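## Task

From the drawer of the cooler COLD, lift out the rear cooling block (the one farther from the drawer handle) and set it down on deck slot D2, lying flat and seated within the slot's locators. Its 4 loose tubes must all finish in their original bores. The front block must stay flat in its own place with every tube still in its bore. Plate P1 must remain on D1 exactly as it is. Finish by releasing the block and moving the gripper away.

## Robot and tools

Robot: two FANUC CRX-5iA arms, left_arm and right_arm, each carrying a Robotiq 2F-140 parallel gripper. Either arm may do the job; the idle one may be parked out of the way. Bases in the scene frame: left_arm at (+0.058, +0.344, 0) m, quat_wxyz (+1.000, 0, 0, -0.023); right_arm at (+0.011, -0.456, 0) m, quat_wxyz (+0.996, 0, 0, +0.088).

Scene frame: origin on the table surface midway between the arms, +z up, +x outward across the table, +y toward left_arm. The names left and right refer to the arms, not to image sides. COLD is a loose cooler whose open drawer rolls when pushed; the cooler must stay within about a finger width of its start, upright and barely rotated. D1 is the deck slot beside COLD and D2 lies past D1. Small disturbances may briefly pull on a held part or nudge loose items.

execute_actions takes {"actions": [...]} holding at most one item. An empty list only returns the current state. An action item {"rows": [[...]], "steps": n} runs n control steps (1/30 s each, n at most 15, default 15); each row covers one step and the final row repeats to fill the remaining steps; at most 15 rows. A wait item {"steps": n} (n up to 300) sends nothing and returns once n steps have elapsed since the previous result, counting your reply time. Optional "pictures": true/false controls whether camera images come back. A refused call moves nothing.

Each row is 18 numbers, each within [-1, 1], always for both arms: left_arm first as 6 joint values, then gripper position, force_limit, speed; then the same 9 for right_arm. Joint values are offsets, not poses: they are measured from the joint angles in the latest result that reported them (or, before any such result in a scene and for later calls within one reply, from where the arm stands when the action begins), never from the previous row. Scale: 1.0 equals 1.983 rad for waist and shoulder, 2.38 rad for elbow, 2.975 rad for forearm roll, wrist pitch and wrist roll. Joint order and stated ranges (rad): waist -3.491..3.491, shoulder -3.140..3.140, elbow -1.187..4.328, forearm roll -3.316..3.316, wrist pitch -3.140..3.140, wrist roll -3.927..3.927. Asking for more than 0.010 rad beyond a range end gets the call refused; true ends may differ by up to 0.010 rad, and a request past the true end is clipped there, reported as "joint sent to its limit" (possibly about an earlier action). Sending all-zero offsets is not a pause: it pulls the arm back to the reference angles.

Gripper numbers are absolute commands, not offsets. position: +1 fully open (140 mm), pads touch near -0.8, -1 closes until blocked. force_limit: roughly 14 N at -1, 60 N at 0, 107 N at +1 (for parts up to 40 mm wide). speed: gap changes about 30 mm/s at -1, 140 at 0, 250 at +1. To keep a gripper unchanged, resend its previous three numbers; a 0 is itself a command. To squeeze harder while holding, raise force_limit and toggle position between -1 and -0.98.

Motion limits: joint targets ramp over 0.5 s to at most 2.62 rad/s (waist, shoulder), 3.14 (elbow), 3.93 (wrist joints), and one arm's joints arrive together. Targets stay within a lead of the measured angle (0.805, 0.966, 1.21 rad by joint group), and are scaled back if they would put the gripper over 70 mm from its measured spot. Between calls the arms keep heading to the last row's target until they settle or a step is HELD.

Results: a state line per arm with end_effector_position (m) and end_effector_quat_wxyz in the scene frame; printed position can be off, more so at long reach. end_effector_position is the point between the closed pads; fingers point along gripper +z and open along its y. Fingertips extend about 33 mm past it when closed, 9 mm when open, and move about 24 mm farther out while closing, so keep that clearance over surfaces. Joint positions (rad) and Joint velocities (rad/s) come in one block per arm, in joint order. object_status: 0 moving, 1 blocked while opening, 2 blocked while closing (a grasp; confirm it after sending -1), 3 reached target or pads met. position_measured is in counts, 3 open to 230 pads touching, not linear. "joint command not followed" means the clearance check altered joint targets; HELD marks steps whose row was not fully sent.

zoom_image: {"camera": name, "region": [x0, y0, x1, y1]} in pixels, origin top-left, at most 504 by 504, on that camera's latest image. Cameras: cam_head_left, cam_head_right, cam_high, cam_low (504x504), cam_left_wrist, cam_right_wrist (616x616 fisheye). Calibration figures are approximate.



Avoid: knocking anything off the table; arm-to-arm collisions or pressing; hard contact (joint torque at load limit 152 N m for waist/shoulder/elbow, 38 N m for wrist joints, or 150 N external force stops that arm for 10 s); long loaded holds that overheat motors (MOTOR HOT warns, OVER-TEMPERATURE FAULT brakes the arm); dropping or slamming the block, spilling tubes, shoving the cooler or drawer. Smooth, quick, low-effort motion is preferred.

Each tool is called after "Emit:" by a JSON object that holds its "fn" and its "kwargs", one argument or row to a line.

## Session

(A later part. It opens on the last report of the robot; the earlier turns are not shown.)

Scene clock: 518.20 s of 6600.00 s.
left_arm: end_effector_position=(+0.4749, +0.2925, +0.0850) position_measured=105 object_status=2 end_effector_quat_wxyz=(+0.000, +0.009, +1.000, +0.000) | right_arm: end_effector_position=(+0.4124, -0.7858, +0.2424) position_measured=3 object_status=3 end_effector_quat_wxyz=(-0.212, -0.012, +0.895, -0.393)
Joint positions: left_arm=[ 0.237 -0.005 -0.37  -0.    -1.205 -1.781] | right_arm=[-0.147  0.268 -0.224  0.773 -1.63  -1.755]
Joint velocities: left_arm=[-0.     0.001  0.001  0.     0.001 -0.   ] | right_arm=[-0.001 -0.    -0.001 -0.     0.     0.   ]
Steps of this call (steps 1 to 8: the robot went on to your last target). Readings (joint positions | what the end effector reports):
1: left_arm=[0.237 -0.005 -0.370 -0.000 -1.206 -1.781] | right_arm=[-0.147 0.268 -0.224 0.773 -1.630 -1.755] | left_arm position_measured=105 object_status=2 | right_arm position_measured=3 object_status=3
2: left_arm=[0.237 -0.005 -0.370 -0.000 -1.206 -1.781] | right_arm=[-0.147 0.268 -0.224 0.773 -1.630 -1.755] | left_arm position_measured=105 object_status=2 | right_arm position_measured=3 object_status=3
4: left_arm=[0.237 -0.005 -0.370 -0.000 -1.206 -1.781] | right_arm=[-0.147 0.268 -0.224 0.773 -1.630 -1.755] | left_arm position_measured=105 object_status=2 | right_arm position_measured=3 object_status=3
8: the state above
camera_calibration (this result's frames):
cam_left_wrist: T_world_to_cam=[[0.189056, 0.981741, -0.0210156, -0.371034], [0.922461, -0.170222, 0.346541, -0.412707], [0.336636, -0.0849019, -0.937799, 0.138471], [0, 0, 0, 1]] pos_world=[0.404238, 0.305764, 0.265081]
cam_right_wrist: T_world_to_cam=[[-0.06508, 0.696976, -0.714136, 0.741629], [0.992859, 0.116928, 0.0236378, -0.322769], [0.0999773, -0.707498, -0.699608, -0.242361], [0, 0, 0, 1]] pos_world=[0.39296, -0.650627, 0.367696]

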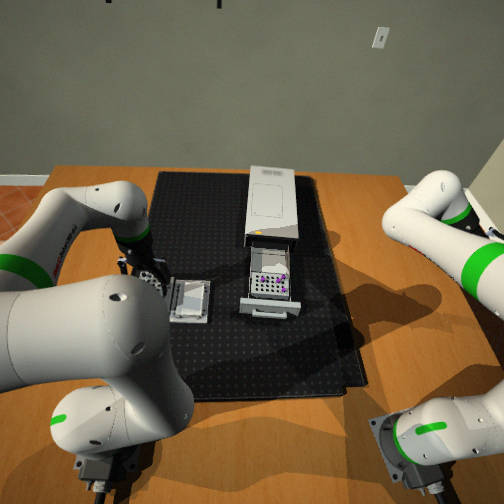

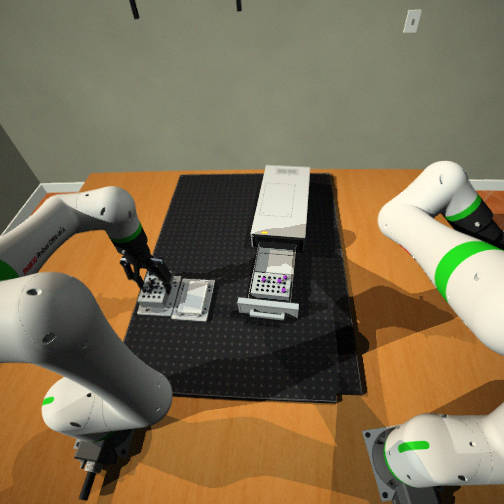

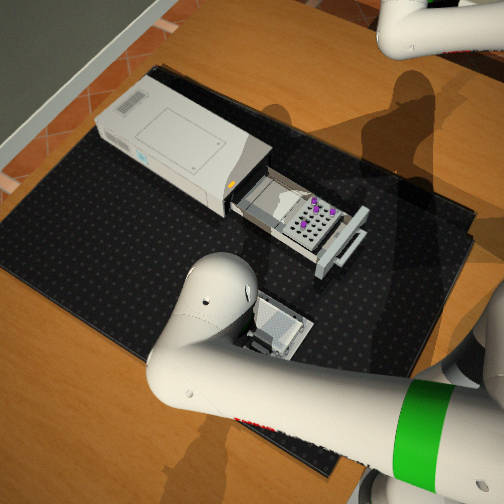

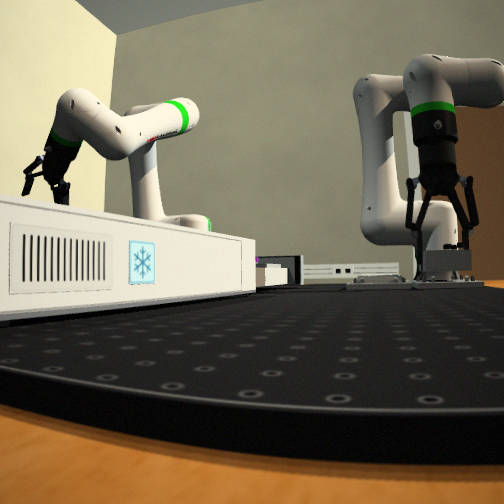

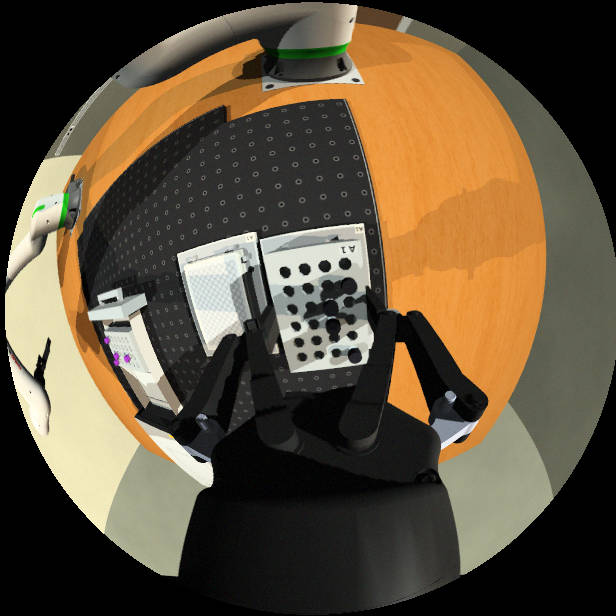

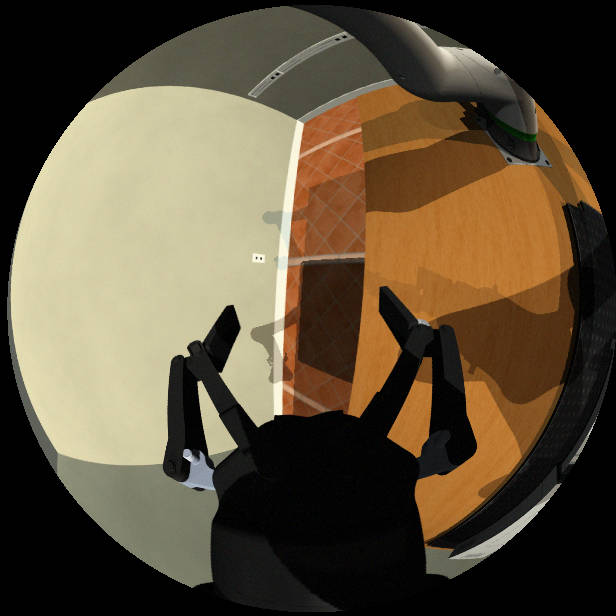

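Emit:
{"fn": "execute_actions", "kwargs": {
  "actions": [
    {"rows": [[0,0.001,-0.0003,0,0.0009,0.0002,-1,0.6,-0.5,0,0,0,0,0,0,1,0,0],[0,0.0025,-0.0009,0,0.0024,0.0006,-1,0.6,-0.5,0,0,0,0,0,0,1,0,0],[0.00005,0.004,-0.0014,0,0.0038,0.0009,-1,0.6,-0.5,0,0,0,0,0,0,1,0,0],[0.00007,0.0054,-0.0019,0,0.0051,0.0012,-1,0.6,-0.5,0,0,0,0,0,0,1,0,0],[0.00007,0.00623,-0.00214,0,0.00587,0.00141,-1,0.6,-0.5,0,0,0,0,0,0,1,0,0]], "steps": 15}
  ]
}}

Emit:
{"fn": "zoom_image", "kwargs": {
  "camera": "cam_left_wrist",
  "region": [255, 230, 305, 265]
}}

Emit:
{"fn": "zoom_image", "kwargs": {
  "camera": "cam_left_wrist",
  "region": [320, 218, 370, 253]
}}

Emit:
{"fn": "zoom_image", "kwargs": {
  "camera": "cam_low",
  "region": [415, 255, 485, 290]
}}

Scene clock: 616.83 s of 6600.00 s.
left_arm: end_effector_position=(+0.4772, +0.2930, +0.0780) position_measured=105 object_status=2 end_effector_quat_wxyz=(+0.000, +0.007, +1.000, +0.000) | right_arm: end_effector_position=(+0.4124, -0.7858, +0.2424) position_measured=3 object_status=3 end_effector_quat_wxyz=(-0.212, -0.012, +0.895, -0.393)
Joint positions: left_arm=[ 0.237  0.007 -0.375 -0.    -1.188 -1.776] | right_arm=[-0.147  0.268 -0.224  0.773 -1.63  -1.755]
Joint velocities: left_arm=[ 0.    -0.001  0.     0.     0.     0.   ] | right_arm=[ 0.    -0.    -0.001 -0.001  0.    -0.   ]
Steps of this call (steps 1 to 15: the robot went on to your last target; steps 16 to 90: nothing new was sent; then 95.13 s passed at rest; steps 91 to 105: all 15 steps of this action). Readings (joint positions | what the end effector reports):
91: left_arm=[0.237 -0.005 -0.370 -0.000 -1.205 -1.781] | right_arm=[-0.147 0.268 -0.224 0.773 -1.630 -1.755] | left_arm position_measured=105 object_status=2 | right_arm position_measured=3 object_status=3
92: left_arm=[0.237 -0.005 -0.370 -0.000 -1.205 -1.781] | right_arm=[-0.147 0.268 -0.224 0.773 -1.630 -1.755] | left_arm position_measured=105 object_status=2 | right_arm position_measured=3 object_status=3
94: left_arm=[0.237 -0.001 -0.372 -0.000 -1.200 -1.779] | right_arm=[-0.147 0.268 -0.224 0.773 -1.630 -1.755] | left_arm position_measured=105 object_status=2 | right_arm position_measured=3 object_status=3
98: left_arm=[0.237 0.006 -0.375 -0.000 -1.190 -1.777] | right_arm=[-0.147 0.268 -0.224 0.773 -1.630 -1.755] | left_arm position_measured=105 object_status=2 | right_arm position_measured=3 object_status=3
105: the state above
camera_calibration (this result's frames):
cam_left_wrist: T_world_to_cam=[[0.184821, 0.982548, -0.0210082, -0.370319], [0.923176, -0.166243, 0.346568, -0.413833], [0.337027, -0.0834472, -0.93779, 0.130588], [0, 0, 0, 1]] pos_world=[0.406472, 0.305956, 0.258105]
cam_right_wrist: T_world_to_cam=[[-0.0650798, 0.696975, -0.714136, 0.741629], [0.992859, 0.116928, 0.0236381, -0.322769], [0.0999775, -0.707498, -0.699608, -0.242361], [0, 0, 0, 1]] pos_world=[0.39296, -0.650627, 0.367696]

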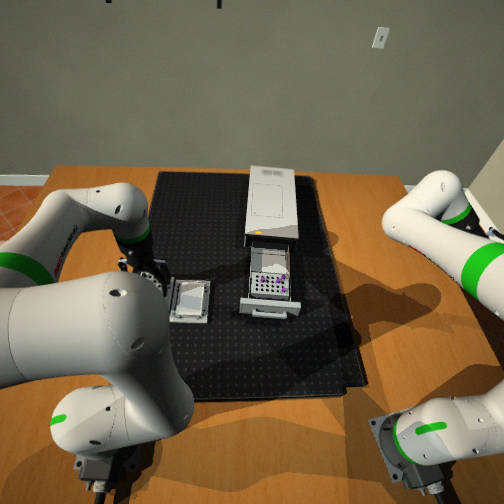

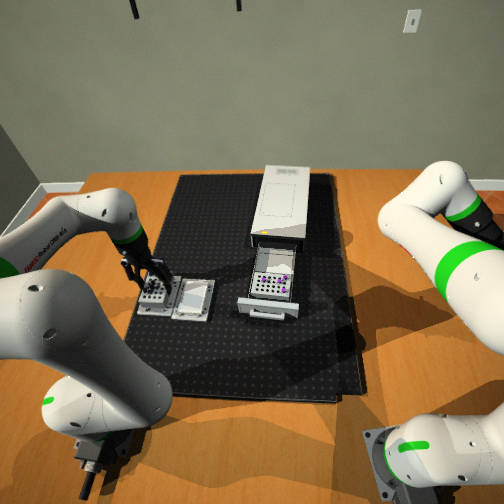

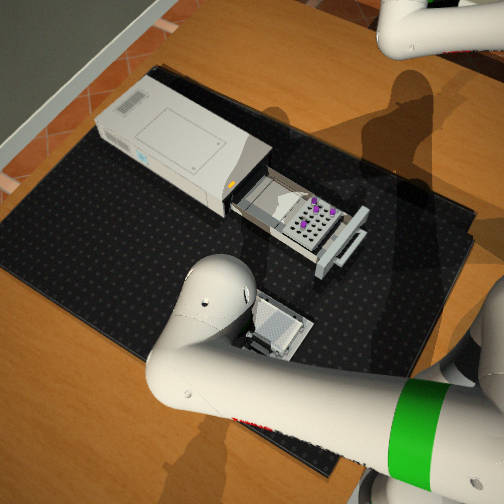

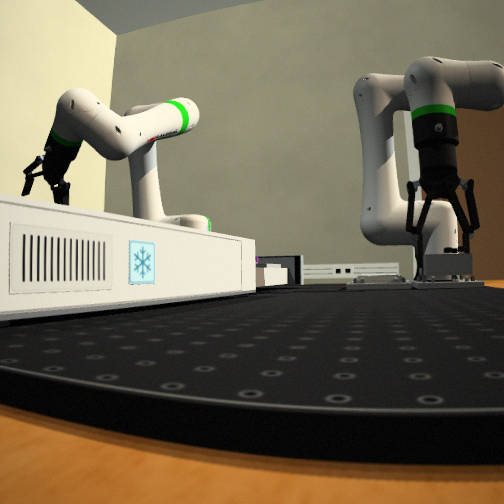

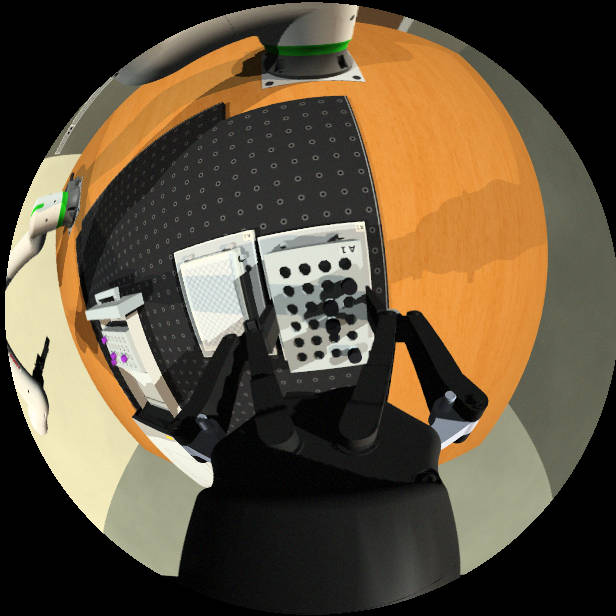

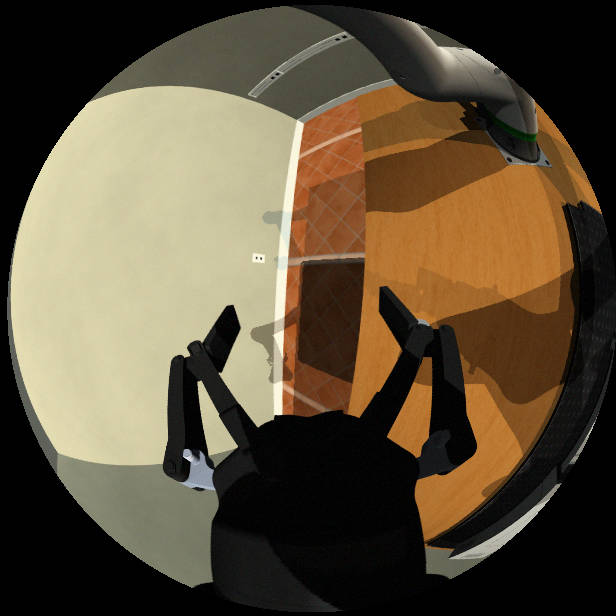

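Region (255, 230, 305, 265) of cam_left_wrist's 616x616 image, scaled by 10.080, with more detail than that image has; it fills the top 353 rows of this view, and the rest is white.

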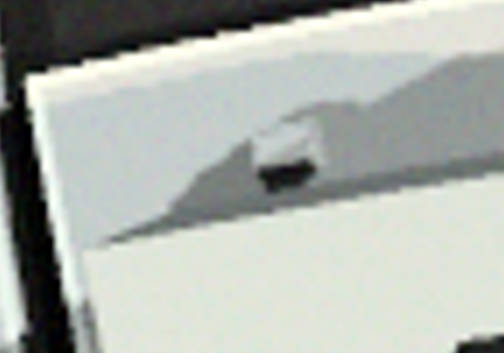

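Region (320, 218, 370, 253) of cam_left_wrist's 616x616 image, scaled by 10.080, with more detail than that image has; it fills the top 353 rows of this view, and the rest is white.

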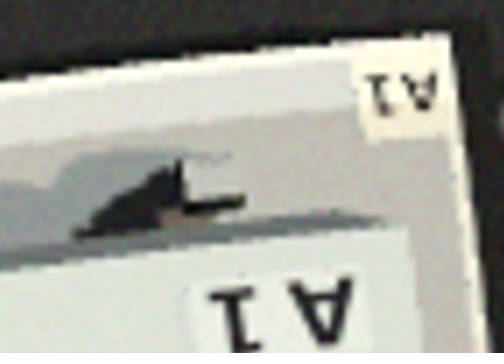

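Region (415, 255, 485, 290) of cam_low's 504x504 image, scaled by 7.200, with more detail than that image has.

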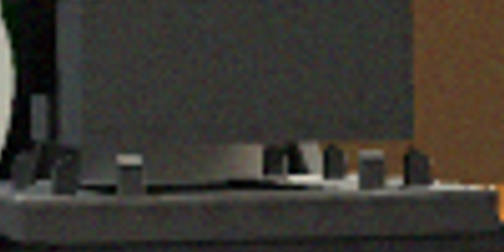

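Emit:
{"fn": "execute_actions", "kwargs": {
  "actions": [
    {"rows": [[0.00036,-0.00068,-0.00057,0,0,0.00043,-1,0.6,-0.5,0,0,0,0,0,0,1,0,0],[0.00036,-0.00068,-0.00057,0,0,0.00043,-1,0.6,-0.5,0,0,0,0,0,0,1,0,0],[0.00036,-0.00035,-0.00098,0,0.00055,0.00043,-1,0.6,-0.5,0,0,0,0,0,0,1,0,0],[0.00036,0.00009,-0.00152,0,0.00128,0.00043,-1,0.6,-0.5,0,0,0,0,0,0,1,0,0],[0.00036,0.00059,-0.00213,0,0.0021,0.00043,-1,0.6,-0.5,0,0,0,0,0,0,1,0,0],[0.00036,0.00109,-0.00274,0,0.00292,0.00043,-1,0.6,-0.5,0,0,0,0,0,0,1,0,0],[0.00036,0.00158,-0.00335,0,0.00374,0.00043,-1,0.6,-0.5,0,0,0,0,0,0,1,0,0],[0.00036,0.00208,-0.00396,0,0.00456,0.00043,-1,0.6,-0.5,0,0,0,0,0,0,1,0,0],[0.00036,0.00258,-0.00457,0,0.00537,0.00043,-1,0.6,-0.5,0,0,0,0,0,0,1,0,0],[0.00036,0.00307,-0.00518,0,0.00619,0.00043,-1,0.6,-0.5,0,0,0,0,0,0,1,0,0],[0.00036,0.00357,-0.00579,0,0.00701,0.00043,-1,0.6,-0.5,0,0,0,0,0,0,1,0,0],[0.00036,0.00401,-0.00633,0,0.00774,0.00043,-1,0.6,-0.5,0,0,0,0,0,0,1,0,0],[0.00036,0.0044,-0.00681,0,0.00838,0.00043,-1,0.6,-0.5,0,0,0,0,0,0,1,0,0],[0.00036,0.00467,-0.00715,0,0.00884,0.00043,-1,0.6,-0.5,0,0,0,0,0,0,1,0,0],[0.00036,0.00484,-0.00735,0,0.00911,0.00043,-1,0.6,-0.5,0,0,0,0,0,0,1,0,0]], "steps": 15}
  ],
  "pictures": false
}}

Emit:
{"fn": "execute_actions", "kwargs": {
  "actions": [
    {"steps": 8}
  ]
}}

Emit:
{"fn": "zoom_image", "kwargs": {
  "camera": "cam_low",
  "region": [415, 255, 485, 290]
}}

Emit:
{"fn": "zoom_image", "kwargs": {
  "camera": "cam_left_wrist",
  "region": [250, 215, 380, 285]
}}

Scene clock: 657.17 s of 6600.00 s.
left_arm: end_effector_position=(+0.4767, +0.2932, +0.0687) position_measured=105 object_status=2 end_effector_quat_wxyz=(+0.000, +0.006, +1.000, +0.000) | right_arm: end_effector_position=(+0.4124, -0.7858, +0.2424) position_measured=3 object_status=3 end_effector_quat_wxyz=(-0.212, -0.012, +0.895, -0.393)
Joint positions: left_arm=[ 0.238  0.015 -0.391 -0.    -1.165 -1.775] | right_arm=[-0.147  0.268 -0.224  0.773 -1.63  -1.755]
Joint velocities: left_arm=[-0.     0.021 -0.032  0.001  0.052 -0.   ] | right_arm=[-0.    -0.     0.    -0.    -0.001 -0.   ]
Steps of this call (steps 1 to 15: the robot went on to your last target; steps 16 to 90: nothing new was sent; then 36.83 s passed at rest; steps 91 to 105: all 15 steps of this action). Readings (joint positions | what the end effector reports):
91: left_arm=[0.237 0.007 -0.375 -0.000 -1.188 -1.776] | right_arm=[-0.147 0.268 -0.224 0.773 -1.630 -1.755] | left_arm position_measured=105 object_status=2 | right_arm position_measured=3 object_status=3
92: left_arm=[0.237 0.007 -0.376 -0.000 -1.188 -1.776] | right_arm=[-0.147 0.268 -0.224 0.773 -1.630 -1.755] | left_arm position_measured=105 object_status=2 | right_arm position_measured=3 object_status=3
94: left_arm=[0.238 0.006 -0.377 -0.000 -1.188 -1.775] | right_arm=[-0.147 0.268 -0.224 0.773 -1.630 -1.755] | left_arm position_measured=105 object_status=2 | right_arm position_measured=3 object_status=3
98: left_arm=[0.238 0.009 -0.381 -0.000 -1.181 -1.775] | right_arm=[-0.147 0.268 -0.224 0.773 -1.630 -1.755] | left_arm position_measured=105 object_status=2 | right_arm position_measured=3 object_status=3
105: the state above

Scene clock: 657.43 s of 6600.00 s.
left_arm: end_effector_position=(+0.4767, +0.2932, +0.0672) position_measured=105 object_status=2 end_effector_quat_wxyz=(+0.000, +0.006, +1.000, +0.000) | right_arm: end_effector_position=(+0.4124, -0.7858, +0.2424) position_measured=3 object_status=3 end_effector_quat_wxyz=(-0.212, -0.012, +0.895, -0.393)
Joint positions: left_arm=[ 0.238  0.017 -0.393 -0.    -1.161 -1.775] | right_arm=[-0.147  0.268 -0.224  0.773 -1.63  -1.755]
Joint velocities: left_arm=[-0.     0.    -0.001  0.     0.    -0.001] | right_arm=[ 0.001 -0.     0.002 -0.     0.     0.   ]
Steps of this call (steps 1 to 8: the robot went on to your last target). Readings (joint positions | what the end effector reports):
1: left_arm=[0.238 0.016 -0.391 -0.000 -1.163 -1.775] | right_arm=[-0.147 0.268 -0.224 0.773 -1.630 -1.755] | left_arm position_measured=105 object_status=2 | right_arm position_measured=3 object_status=3
2: left_arm=[0.238 0.016 -0.392 -0.000 -1.162 -1.775] | right_arm=[-0.147 0.268 -0.224 0.773 -1.630 -1.755] | left_arm position_measured=105 object_status=2 | right_arm position_measured=3 object_status=3
4: left_arm=[0.238 0.016 -0.393 -0.000 -1.161 -1.775] | right_arm=[-0.147 0.268 -0.224 0.773 -1.630 -1.755] | left_arm position_measured=105 object_status=2 | right_arm position_measured=3 object_status=3
8: the state above
camera_calibration (this result's frames):
cam_left_wrist: T_world_to_cam=[[0.182872, 0.982912, -0.021002, -0.36982], [0.923494, -0.164412, 0.346593, -0.410294], [0.337218, -0.0827775, -0.93778, 0.120382], [0, 0, 0, 1]] pos_world=[0.405939, 0.306008, 0.247329]
cam_right_wrist: T_world_to_cam=[[-0.0650801, 0.696975, -0.714136, 0.741629], [0.992859, 0.116928, 0.0236376, -0.322769], [0.0999772, -0.707498, -0.699608, -0.242361], [0, 0, 0, 1]] pos_world=[0.39296, -0.650627, 0.367696]

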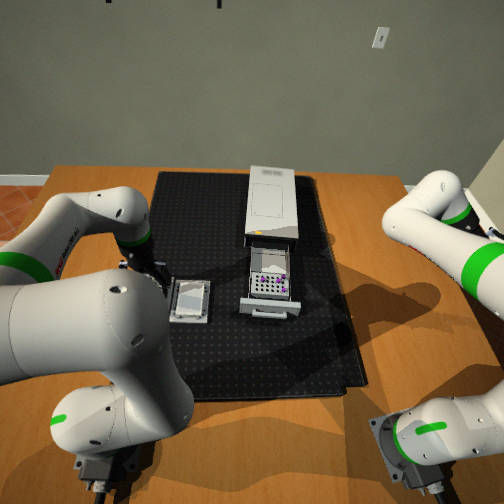

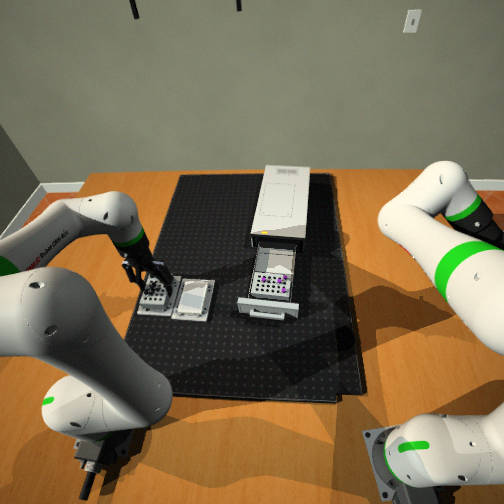

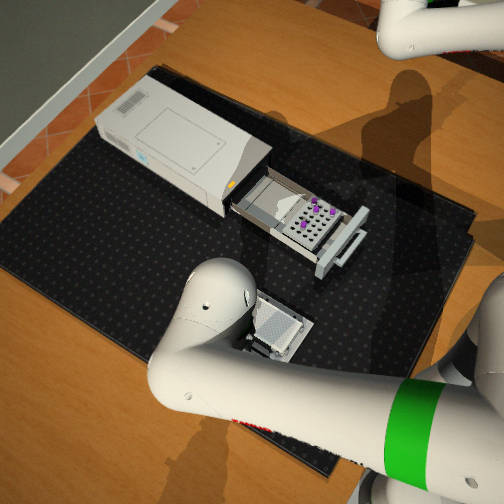

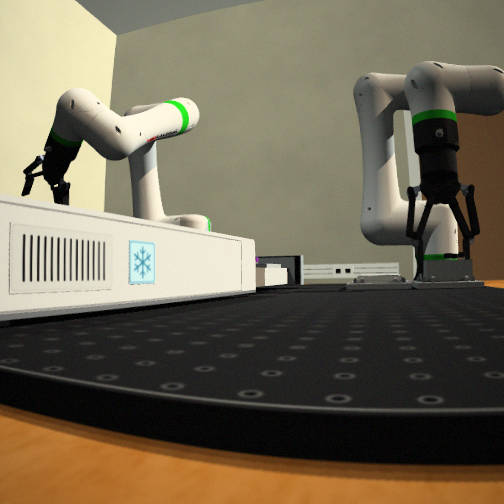

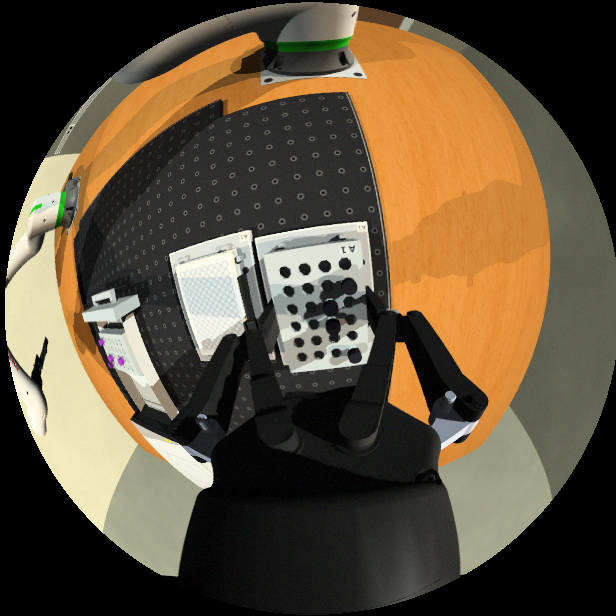

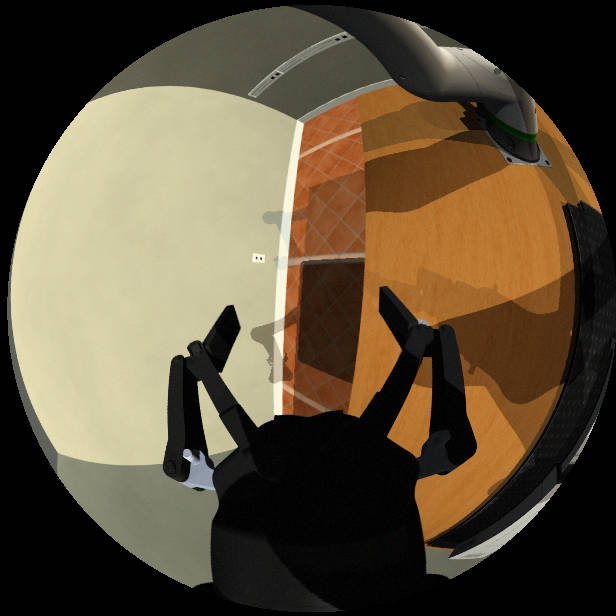

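Region (415, 255, 485, 290) of cam_low's 504x504 image, scaled by 7.200, with more detail than that image has.

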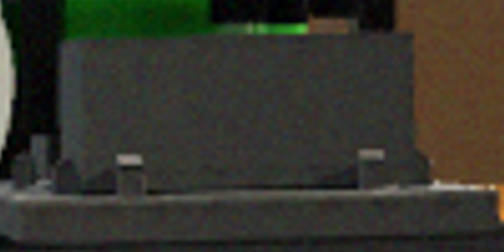

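Region (250, 215, 380, 285) of cam_left_wrist's 616x616 image, scaled by 3.877, with more detail than that image has; it fills the top 271 rows of this view, and the rest is white.

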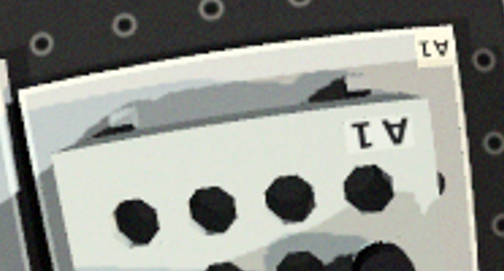

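Emit:
{"fn": "execute_actions", "kwargs": {
  "actions": [
    {"rows": [[0,0.00018,-0.00022,0,0.0003,0,-1,0.6,-0.5,0,0,0,0,0,0,1,0,0],[0,0.00036,-0.00044,0,0.00059,0,-1,0.6,-0.5,0,0,0,0,0,0,1,0,0],[0,0.00036,-0.00044,0,0.00059,0,-1,0.6,-0.5,0,0,0,0,0,0,1,0,0],[0,0.00036,-0.00044,0,0.00059,0,-1,0.6,-0.5,0,0,0,0,0,0,1,0,0],[0,0.00036,-0.00044,0,0.00059,0,-1,0.6,-0.5,0,0,0,0,0,0,1,0,0],[0,0.00036,-0.00044,0,0.00059,0,0.55,0.6,-0.5,0,0,0,0,0,0,1,0,0]], "steps": 15}
  ],
  "pictures": false
}}

Emit:
{"fn": "execute_actions", "kwargs": {
  "actions": [
    {"rows": [[0,-0.0006,0.001,0,-0.0012,0,0.55,0.6,-0.5,0,0,0,0,0,0,1,0,0],[0,-0.0018,0.0029,0,-0.0035,0,0.55,0.6,-0.5,0,0,0,0,0,0,1,0,0],[0,-0.0036,0.0057,0,-0.007,0,0.55,0.6,-0.5,0,0,0,0,0,0,1,0,0],[0,-0.0059,0.0096,0,-0.0116,0,0.55,0.6,-0.5,0,0,0,0,0,0,1,0,0],[0,-0.0089,0.0143,0,-0.0174,0,0.55,0.6,-0.5,0,0,0,0,0,0,1,0,0],[0,-0.0124,0.0201,0,-0.0244,0,0.55,0.6,-0.5,0,0,0,0,0,0,1,0,0],[0,-0.0166,0.0268,0,-0.0325,0,0.55,0.6,-0.5,0,0,0,0,0,0,1,0,0],[0,-0.0213,0.0344,0,-0.0417,0,0.55,0.6,-0.5,0,0,0,0,0,0,1,0,0],[0,-0.0267,0.043,0,-0.0522,0,0.55,0.6,-0.5,0,0,0,0,0,0,1,0,0],[0,-0.0326,0.0526,0,-0.0638,0,0.55,0.6,-0.5,0,0,0,0,0,0,1,0,0],[0,-0.0385,0.0621,0,-0.0754,0,0.55,0.6,-0.5,0,0,0,0,0,0,1,0,0],[0,-0.0444,0.0717,0,-0.087,0,0.55,0.6,-0.5,0,0,0,0,0,0,1,0,0],[0,-0.0504,0.0813,0,-0.0986,0,0.55,0.6,-0.5,0,0,0,0,0,0,1,0,0],[0.02,-0.0551,0.0889,0,-0.1079,0,0.55,0.6,-0.5,0,0,0,0,0,0,1,0,0],[0.22,-0.05925,0.09559,0,-0.11597,0,0.55,0.6,-0.5,0,0,0,0,0,0,1,0,0]], "steps": 15}
  ],
  "pictures": false
}}

Emit:
{"fn": "execute_actions", "kwargs": {
  "actions": [
    {"steps": 25}
  ]
}}

Scene clock: 689.03 s of 6600.00 s.
left_arm: end_effector_position=(+0.4767, +0.2932, +0.0666) position_measured=67 object_status=0 end_effector_quat_wxyz=(+0.000, +0.006, +1.000, +0.000) | right_arm: end_effector_position=(+0.4124, -0.7858, +0.2424) position_measured=3 object_status=3 end_effector_quat_wxyz=(-0.212, -0.012, +0.895, -0.393)
Joint positions: left_arm=[ 0.238  0.017 -0.394 -0.    -1.159 -1.775] | right_arm=[-0.147  0.268 -0.224  0.773 -1.63  -1.755]
Joint velocities: left_arm=[-0.     0.    -0.    -0.     0.001 -0.   ] | right_arm=[-0. -0.  0. -0.  0. -0.]
Steps of this call (steps 1 to 15: the robot went on to your last target; steps 16 to 90: nothing new was sent; then 28.10 s passed at rest; steps 91 to 105: all 15 steps of this action). Readings (joint positions | what the end effector reports):
91: left_arm=[0.238 0.017 -0.393 -0.000 -1.161 -1.775] | right_arm=[-0.147 0.268 -0.224 0.773 -1.630 -1.755] | left_arm position_measured=105 object_status=2 | right_arm position_measured=3 object_status=3
92: left_arm=[0.238 0.017 -0.393 -0.000 -1.161 -1.775] | right_arm=[-0.147 0.268 -0.224 0.773 -1.630 -1.755] | left_arm position_measured=105 object_status=2 | right_arm position_measured=3 object_status=3
94: left_arm=[0.238 0.017 -0.394 -0.000 -1.160 -1.775] | right_arm=[-0.147 0.268 -0.224 0.773 -1.630 -1.755] | left_arm position_measured=105 object_status=2 | right_arm position_measured=3 object_status=3
98: left_arm=[0.238 0.017 -0.394 -0.000 -1.159 -1.775] | right_arm=[-0.147 0.268 -0.224 0.773 -1.630 -1.755] | left_arm position_measured=99 object_status=0 | right_arm position_measured=3 object_status=3
105: the state above

Scene clock: 689.53 s of 6600.00 s.
left_arm: end_effector_position=(+0.4740, +0.2928, +0.1568) position_measured=59 object_status=3 end_effector_quat_wxyz=(+0.000, +0.006, +1.000, +0.000) | right_arm: end_effector_position=(+0.4124, -0.7858, +0.2424) position_measured=3 object_status=3 end_effector_quat_wxyz=(-0.212, -0.012, +0.895, -0.393)
Joint positions: left_arm=[ 0.238 -0.058 -0.248 -0.    -1.381 -1.775] | right_arm=[-0.147  0.268 -0.224  0.773 -1.63  -1.755]
Joint velocities: left_arm=[ 0.029 -0.3    0.581  0.    -0.875  0.001] | right_arm=[ 0.001 -0.    -0.001  0.001  0.     0.   ]
Steps of this call (steps 1 to 15: all 15 steps of this action). Readings (joint positions | what the end effector reports):
1: left_arm=[0.238 0.017 -0.394 -0.000 -1.159 -1.775] | right_arm=[-0.147 0.268 -0.224 0.773 -1.630 -1.755] | left_arm position_measured=62 object_status=0 | right_arm position_measured=3 object_status=3
2: left_arm=[0.238 0.017 -0.394 -0.000 -1.160 -1.775] | right_arm=[-0.147 0.268 -0.224 0.773 -1.630 -1.755] | left_arm position_measured=59 object_status=0 | right_arm position_measured=3 object_status=3
4: left_arm=[0.238 0.015 -0.389 -0.000 -1.167 -1.775] | right_arm=[-0.147 0.268 -0.224 0.773 -1.630 -1.755] | left_arm position_measured=59 object_status=0 | right_arm position_measured=3 object_status=3
8: left_arm=[0.238 -0.000 -0.360 -0.000 -1.211 -1.775] | right_arm=[-0.147 0.268 -0.224 0.773 -1.630 -1.755] | left_arm position_measured=59 object_status=3 | right_arm position_measured=3 object_status=3
15: the state above

Scene clock: 690.37 s of 6600.00 s.
left_arm: end_effector_position=(+0.4482, +0.4671, +0.2080) position_measured=59 object_status=3 end_effector_quat_wxyz=(+0.000, -0.210, +0.978, +0.000) | right_arm: end_effector_position=(+0.4124, -0.7858, +0.2424) position_measured=3 object_status=3 end_effector_quat_wxyz=(-0.212, -0.012, +0.895, -0.393)
Joint positions: left_arm=[ 0.674 -0.1   -0.166 -0.    -1.504 -1.775] | right_arm=[-0.147  0.268 -0.224  0.773 -1.63  -1.755]
Joint velocities: left_arm=[ 0.002  0.     0.    -0.    -0.    -0.   ] | right_arm=[-0.     0.001  0.     0.001  0.001  0.   ]
Steps of this call (steps 1 to 25: the robot went on to your last target). Readings (joint positions | what the end effector reports):
1: left_arm=[0.241 -0.068 -0.230 -0.000 -1.408 -1.775] | right_arm=[-0.147 0.268 -0.224 0.773 -1.630 -1.755] | left_arm position_measured=59 object_status=3 | right_arm position_measured=3 object_status=3
2: left_arm=[0.249 -0.073 -0.218 -0.000 -1.428 -1.775] | right_arm=[-0.147 0.268 -0.224 0.773 -1.630 -1.755] | left_arm position_measured=59 object_status=3 | right_arm position_measured=3 object_status=3
4: left_arm=[0.283 -0.074 -0.212 -0.000 -1.442 -1.775] | right_arm=[-0.147 0.268 -0.224 0.773 -1.630 -1.755] | left_arm position_measured=59 object_status=3 | right_arm position_measured=3 object_status=3
8: left_arm=[0.399 -0.080 -0.205 -0.000 -1.450 -1.775] | right_arm=[-0.147 0.268 -0.224 0.773 -1.630 -1.755] | left_arm position_measured=59 object_status=3 | right_arm position_measured=3 object_status=3
25: the state above
camera_calibration (this result's frames):
cam_left_wrist: T_world_to_cam=[[-0.249613, 0.968119, -0.0209713, -0.331884], [0.906465, 0.241224, 0.346601, -0.586049], [0.34061, 0.0675063, -0.937778, 0.204639], [0, 0, 0, 1]] pos_world=[0.378688, 0.448858, 0.388071]
cam_right_wrist: T_world_to_cam=[[-0.0650798, 0.696975, -0.714136, 0.741629], [0.992859, 0.116928, 0.0236378, -0.322769], [0.0999772, -0.707498, -0.699608, -0.242361], [0, 0, 0, 1]] pos_world=[0.39296, -0.650627, 0.367696]

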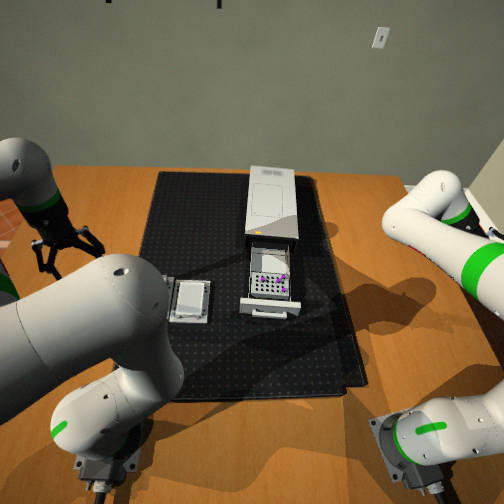

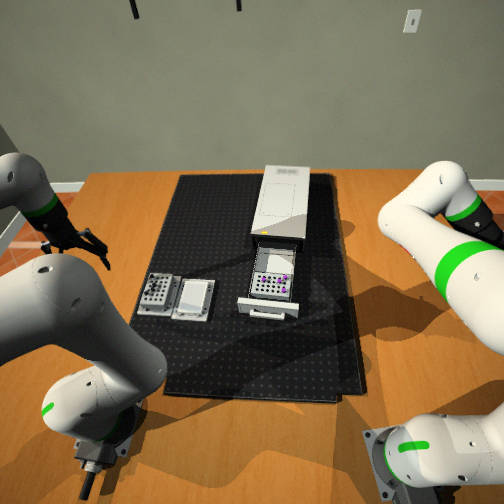

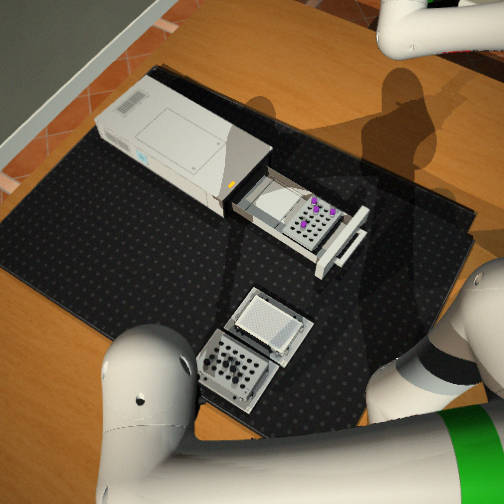

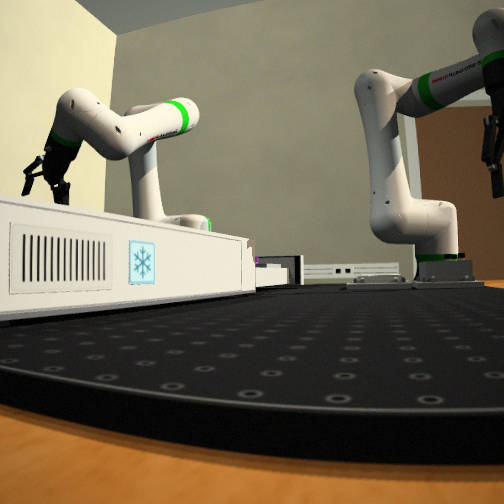

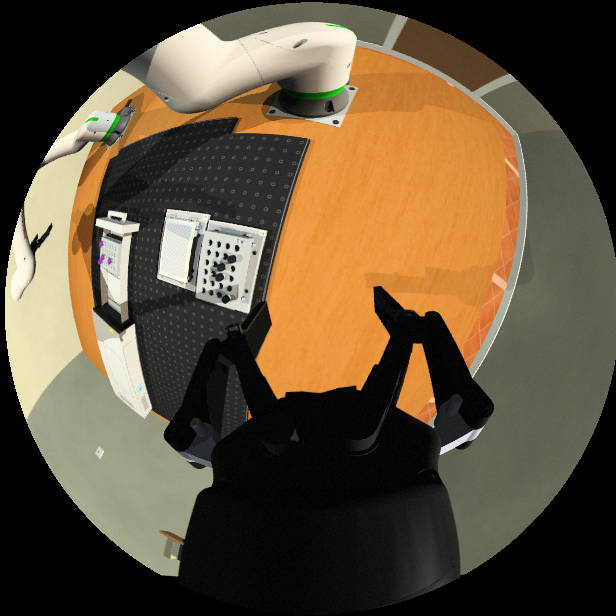

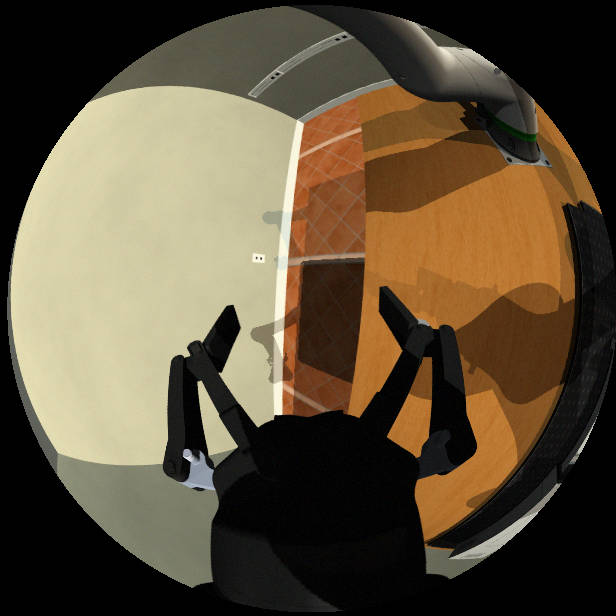

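Emit:
{"fn": "execute_actions", "kwargs": {
  "actions": []
}}

Scene clock: 706.53 s of 6600.00 s.
left_arm: end_effector_position=(+0.4482, +0.4672, +0.2080) position_measured=59 object_status=3 end_effector_quat_wxyz=(+0.000, -0.211, +0.978, +0.000) | right_arm: end_effector_position=(+0.4124, -0.7858, +0.2424) position_measured=3 object_status=3 end_effector_quat_wxyz=(-0.212, -0.012, +0.895, -0.393)
Joint positions: left_arm=[ 0.674 -0.1   -0.166 -0.    -1.504 -1.775] | right_arm=[-0.147  0.268 -0.224  0.773 -1.63  -1.755]
Joint velocities: left_arm=[-0.     0.001  0.    -0.    -0.    -0.   ] | right_arm=[ 0.    -0.    -0.002  0.    -0.     0.   ]
Steps of this call (steps 1 to 30: the robot went on to your last target; steps 31 to 90: nothing new was sent; then 13.17 s passed at rest). Readings (joint positions | what the end effector reports):
1: left_arm=[0.674 -0.100 -0.166 -0.000 -1.504 -1.775] | right_arm=[-0.147 0.268 -0.224 0.773 -1.630 -1.755] | left_arm position_measured=59 object_status=3 | right_arm position_measured=3 object_status=3
2: left_arm=[0.674 -0.100 -0.166 -0.000 -1.504 -1.775] | right_arm=[-0.147 0.268 -0.224 0.773 -1.630 -1.755] | left_arm position_measured=59 object_status=3 | right_arm position_measured=3 object_status=3
4: left_arm=[0.674 -0.100 -0.166 -0.000 -1.504 -1.775] | right_arm=[-0.147 0.268 -0.224 0.773 -1.630 -1.755] | left_arm position_measured=59 object_status=3 | right_arm position_measured=3 object_status=3
8: left_arm=[0.674 -0.100 -0.166 -0.000 -1.504 -1.775] | right_arm=[-0.147 0.268 -0.224 0.773 -1.630 -1.755] | left_arm position_measured=59 object_status=3 | right_arm position_measured=3 object_status=3
90: the state above
All arms were judged still, so your last target was given up. Only a new action makes them travel on or press farther. Fingers that are still opening or closing keep moving.
camera_calibration (this result's frames):
cam_left_wrist: T_world_to_cam=[[-0.249761, 0.96808, -0.020961, -0.331867], [0.90642, 0.241358, 0.346626, -0.586105], [0.340621, 0.0675743, -0.937769, 0.204616], [0, 0, 0, 1]] pos_world=[0.378673, 0.448909, 0.388086]
cam_right_wrist: T_world_to_cam=[[-0.0650799, 0.696975, -0.714136, 0.741629], [0.992859, 0.116928, 0.023638, -0.322769], [0.0999775, -0.707498, -0.699608, -0.242361], [0, 0, 0, 1]] pos_world=[0.39296, -0.650627, 0.367696]

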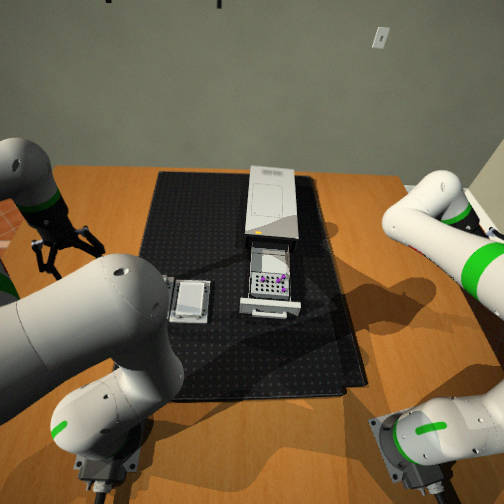

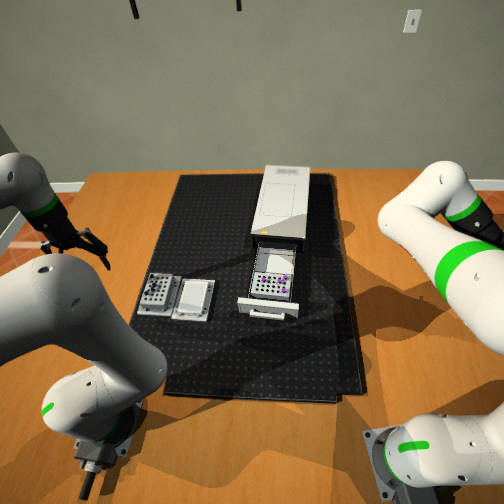

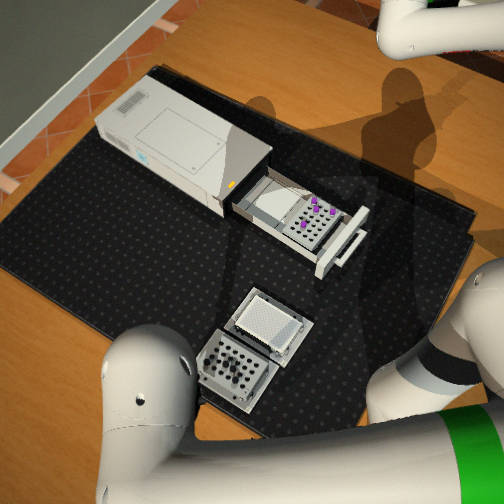

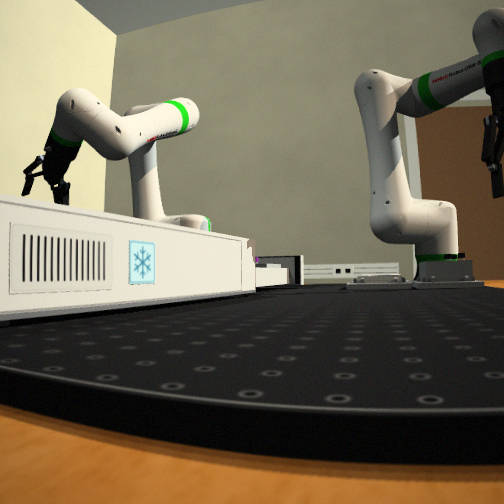

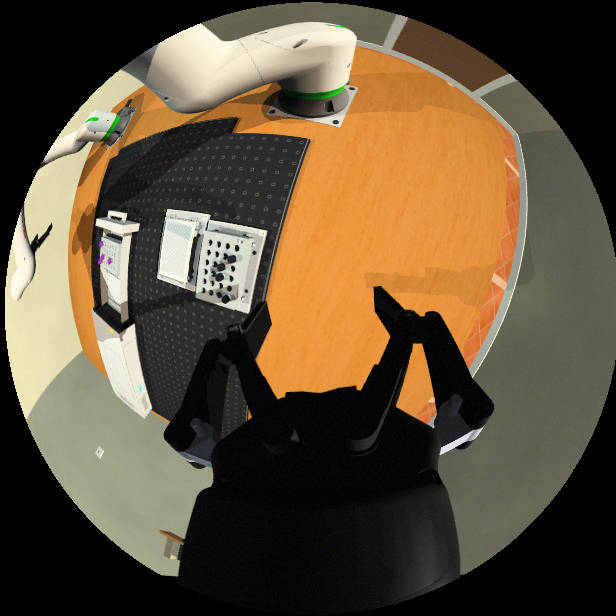

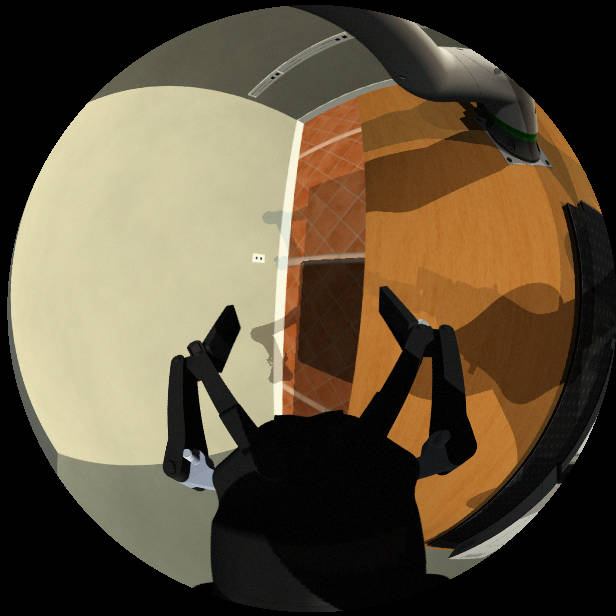

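Emit:
{"fn": "zoom_image", "kwargs": {
  "camera": "cam_high",
  "region": [180, 270, 330, 420]
}}

Emit:
{"fn": "zoom_image", "kwargs": {
  "camera": "cam_low",
  "region": [330, 240, 504, 300]
}}

Region (180, 270, 330, 420) of cam_high's 504x504 image, scaled by 3.360, with more detail than that image has.

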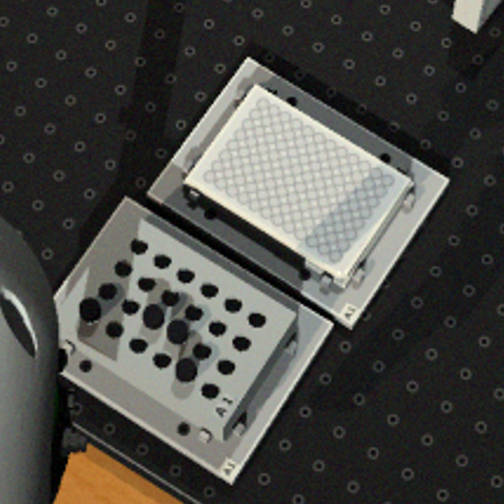

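Region (330, 240, 504, 300) of cam_low's 504x504 image, scaled by 2.897, with more detail than that image has; it fills the top 174 rows of this view, and the rest is white.

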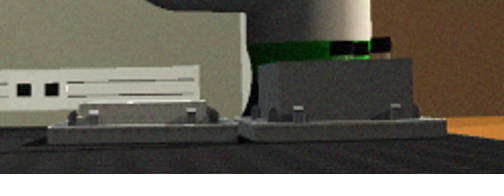

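Emit:
{"fn": "finished_scene", "kwargs": {
  "scene": 1
}}

The scene is finished: the task was done.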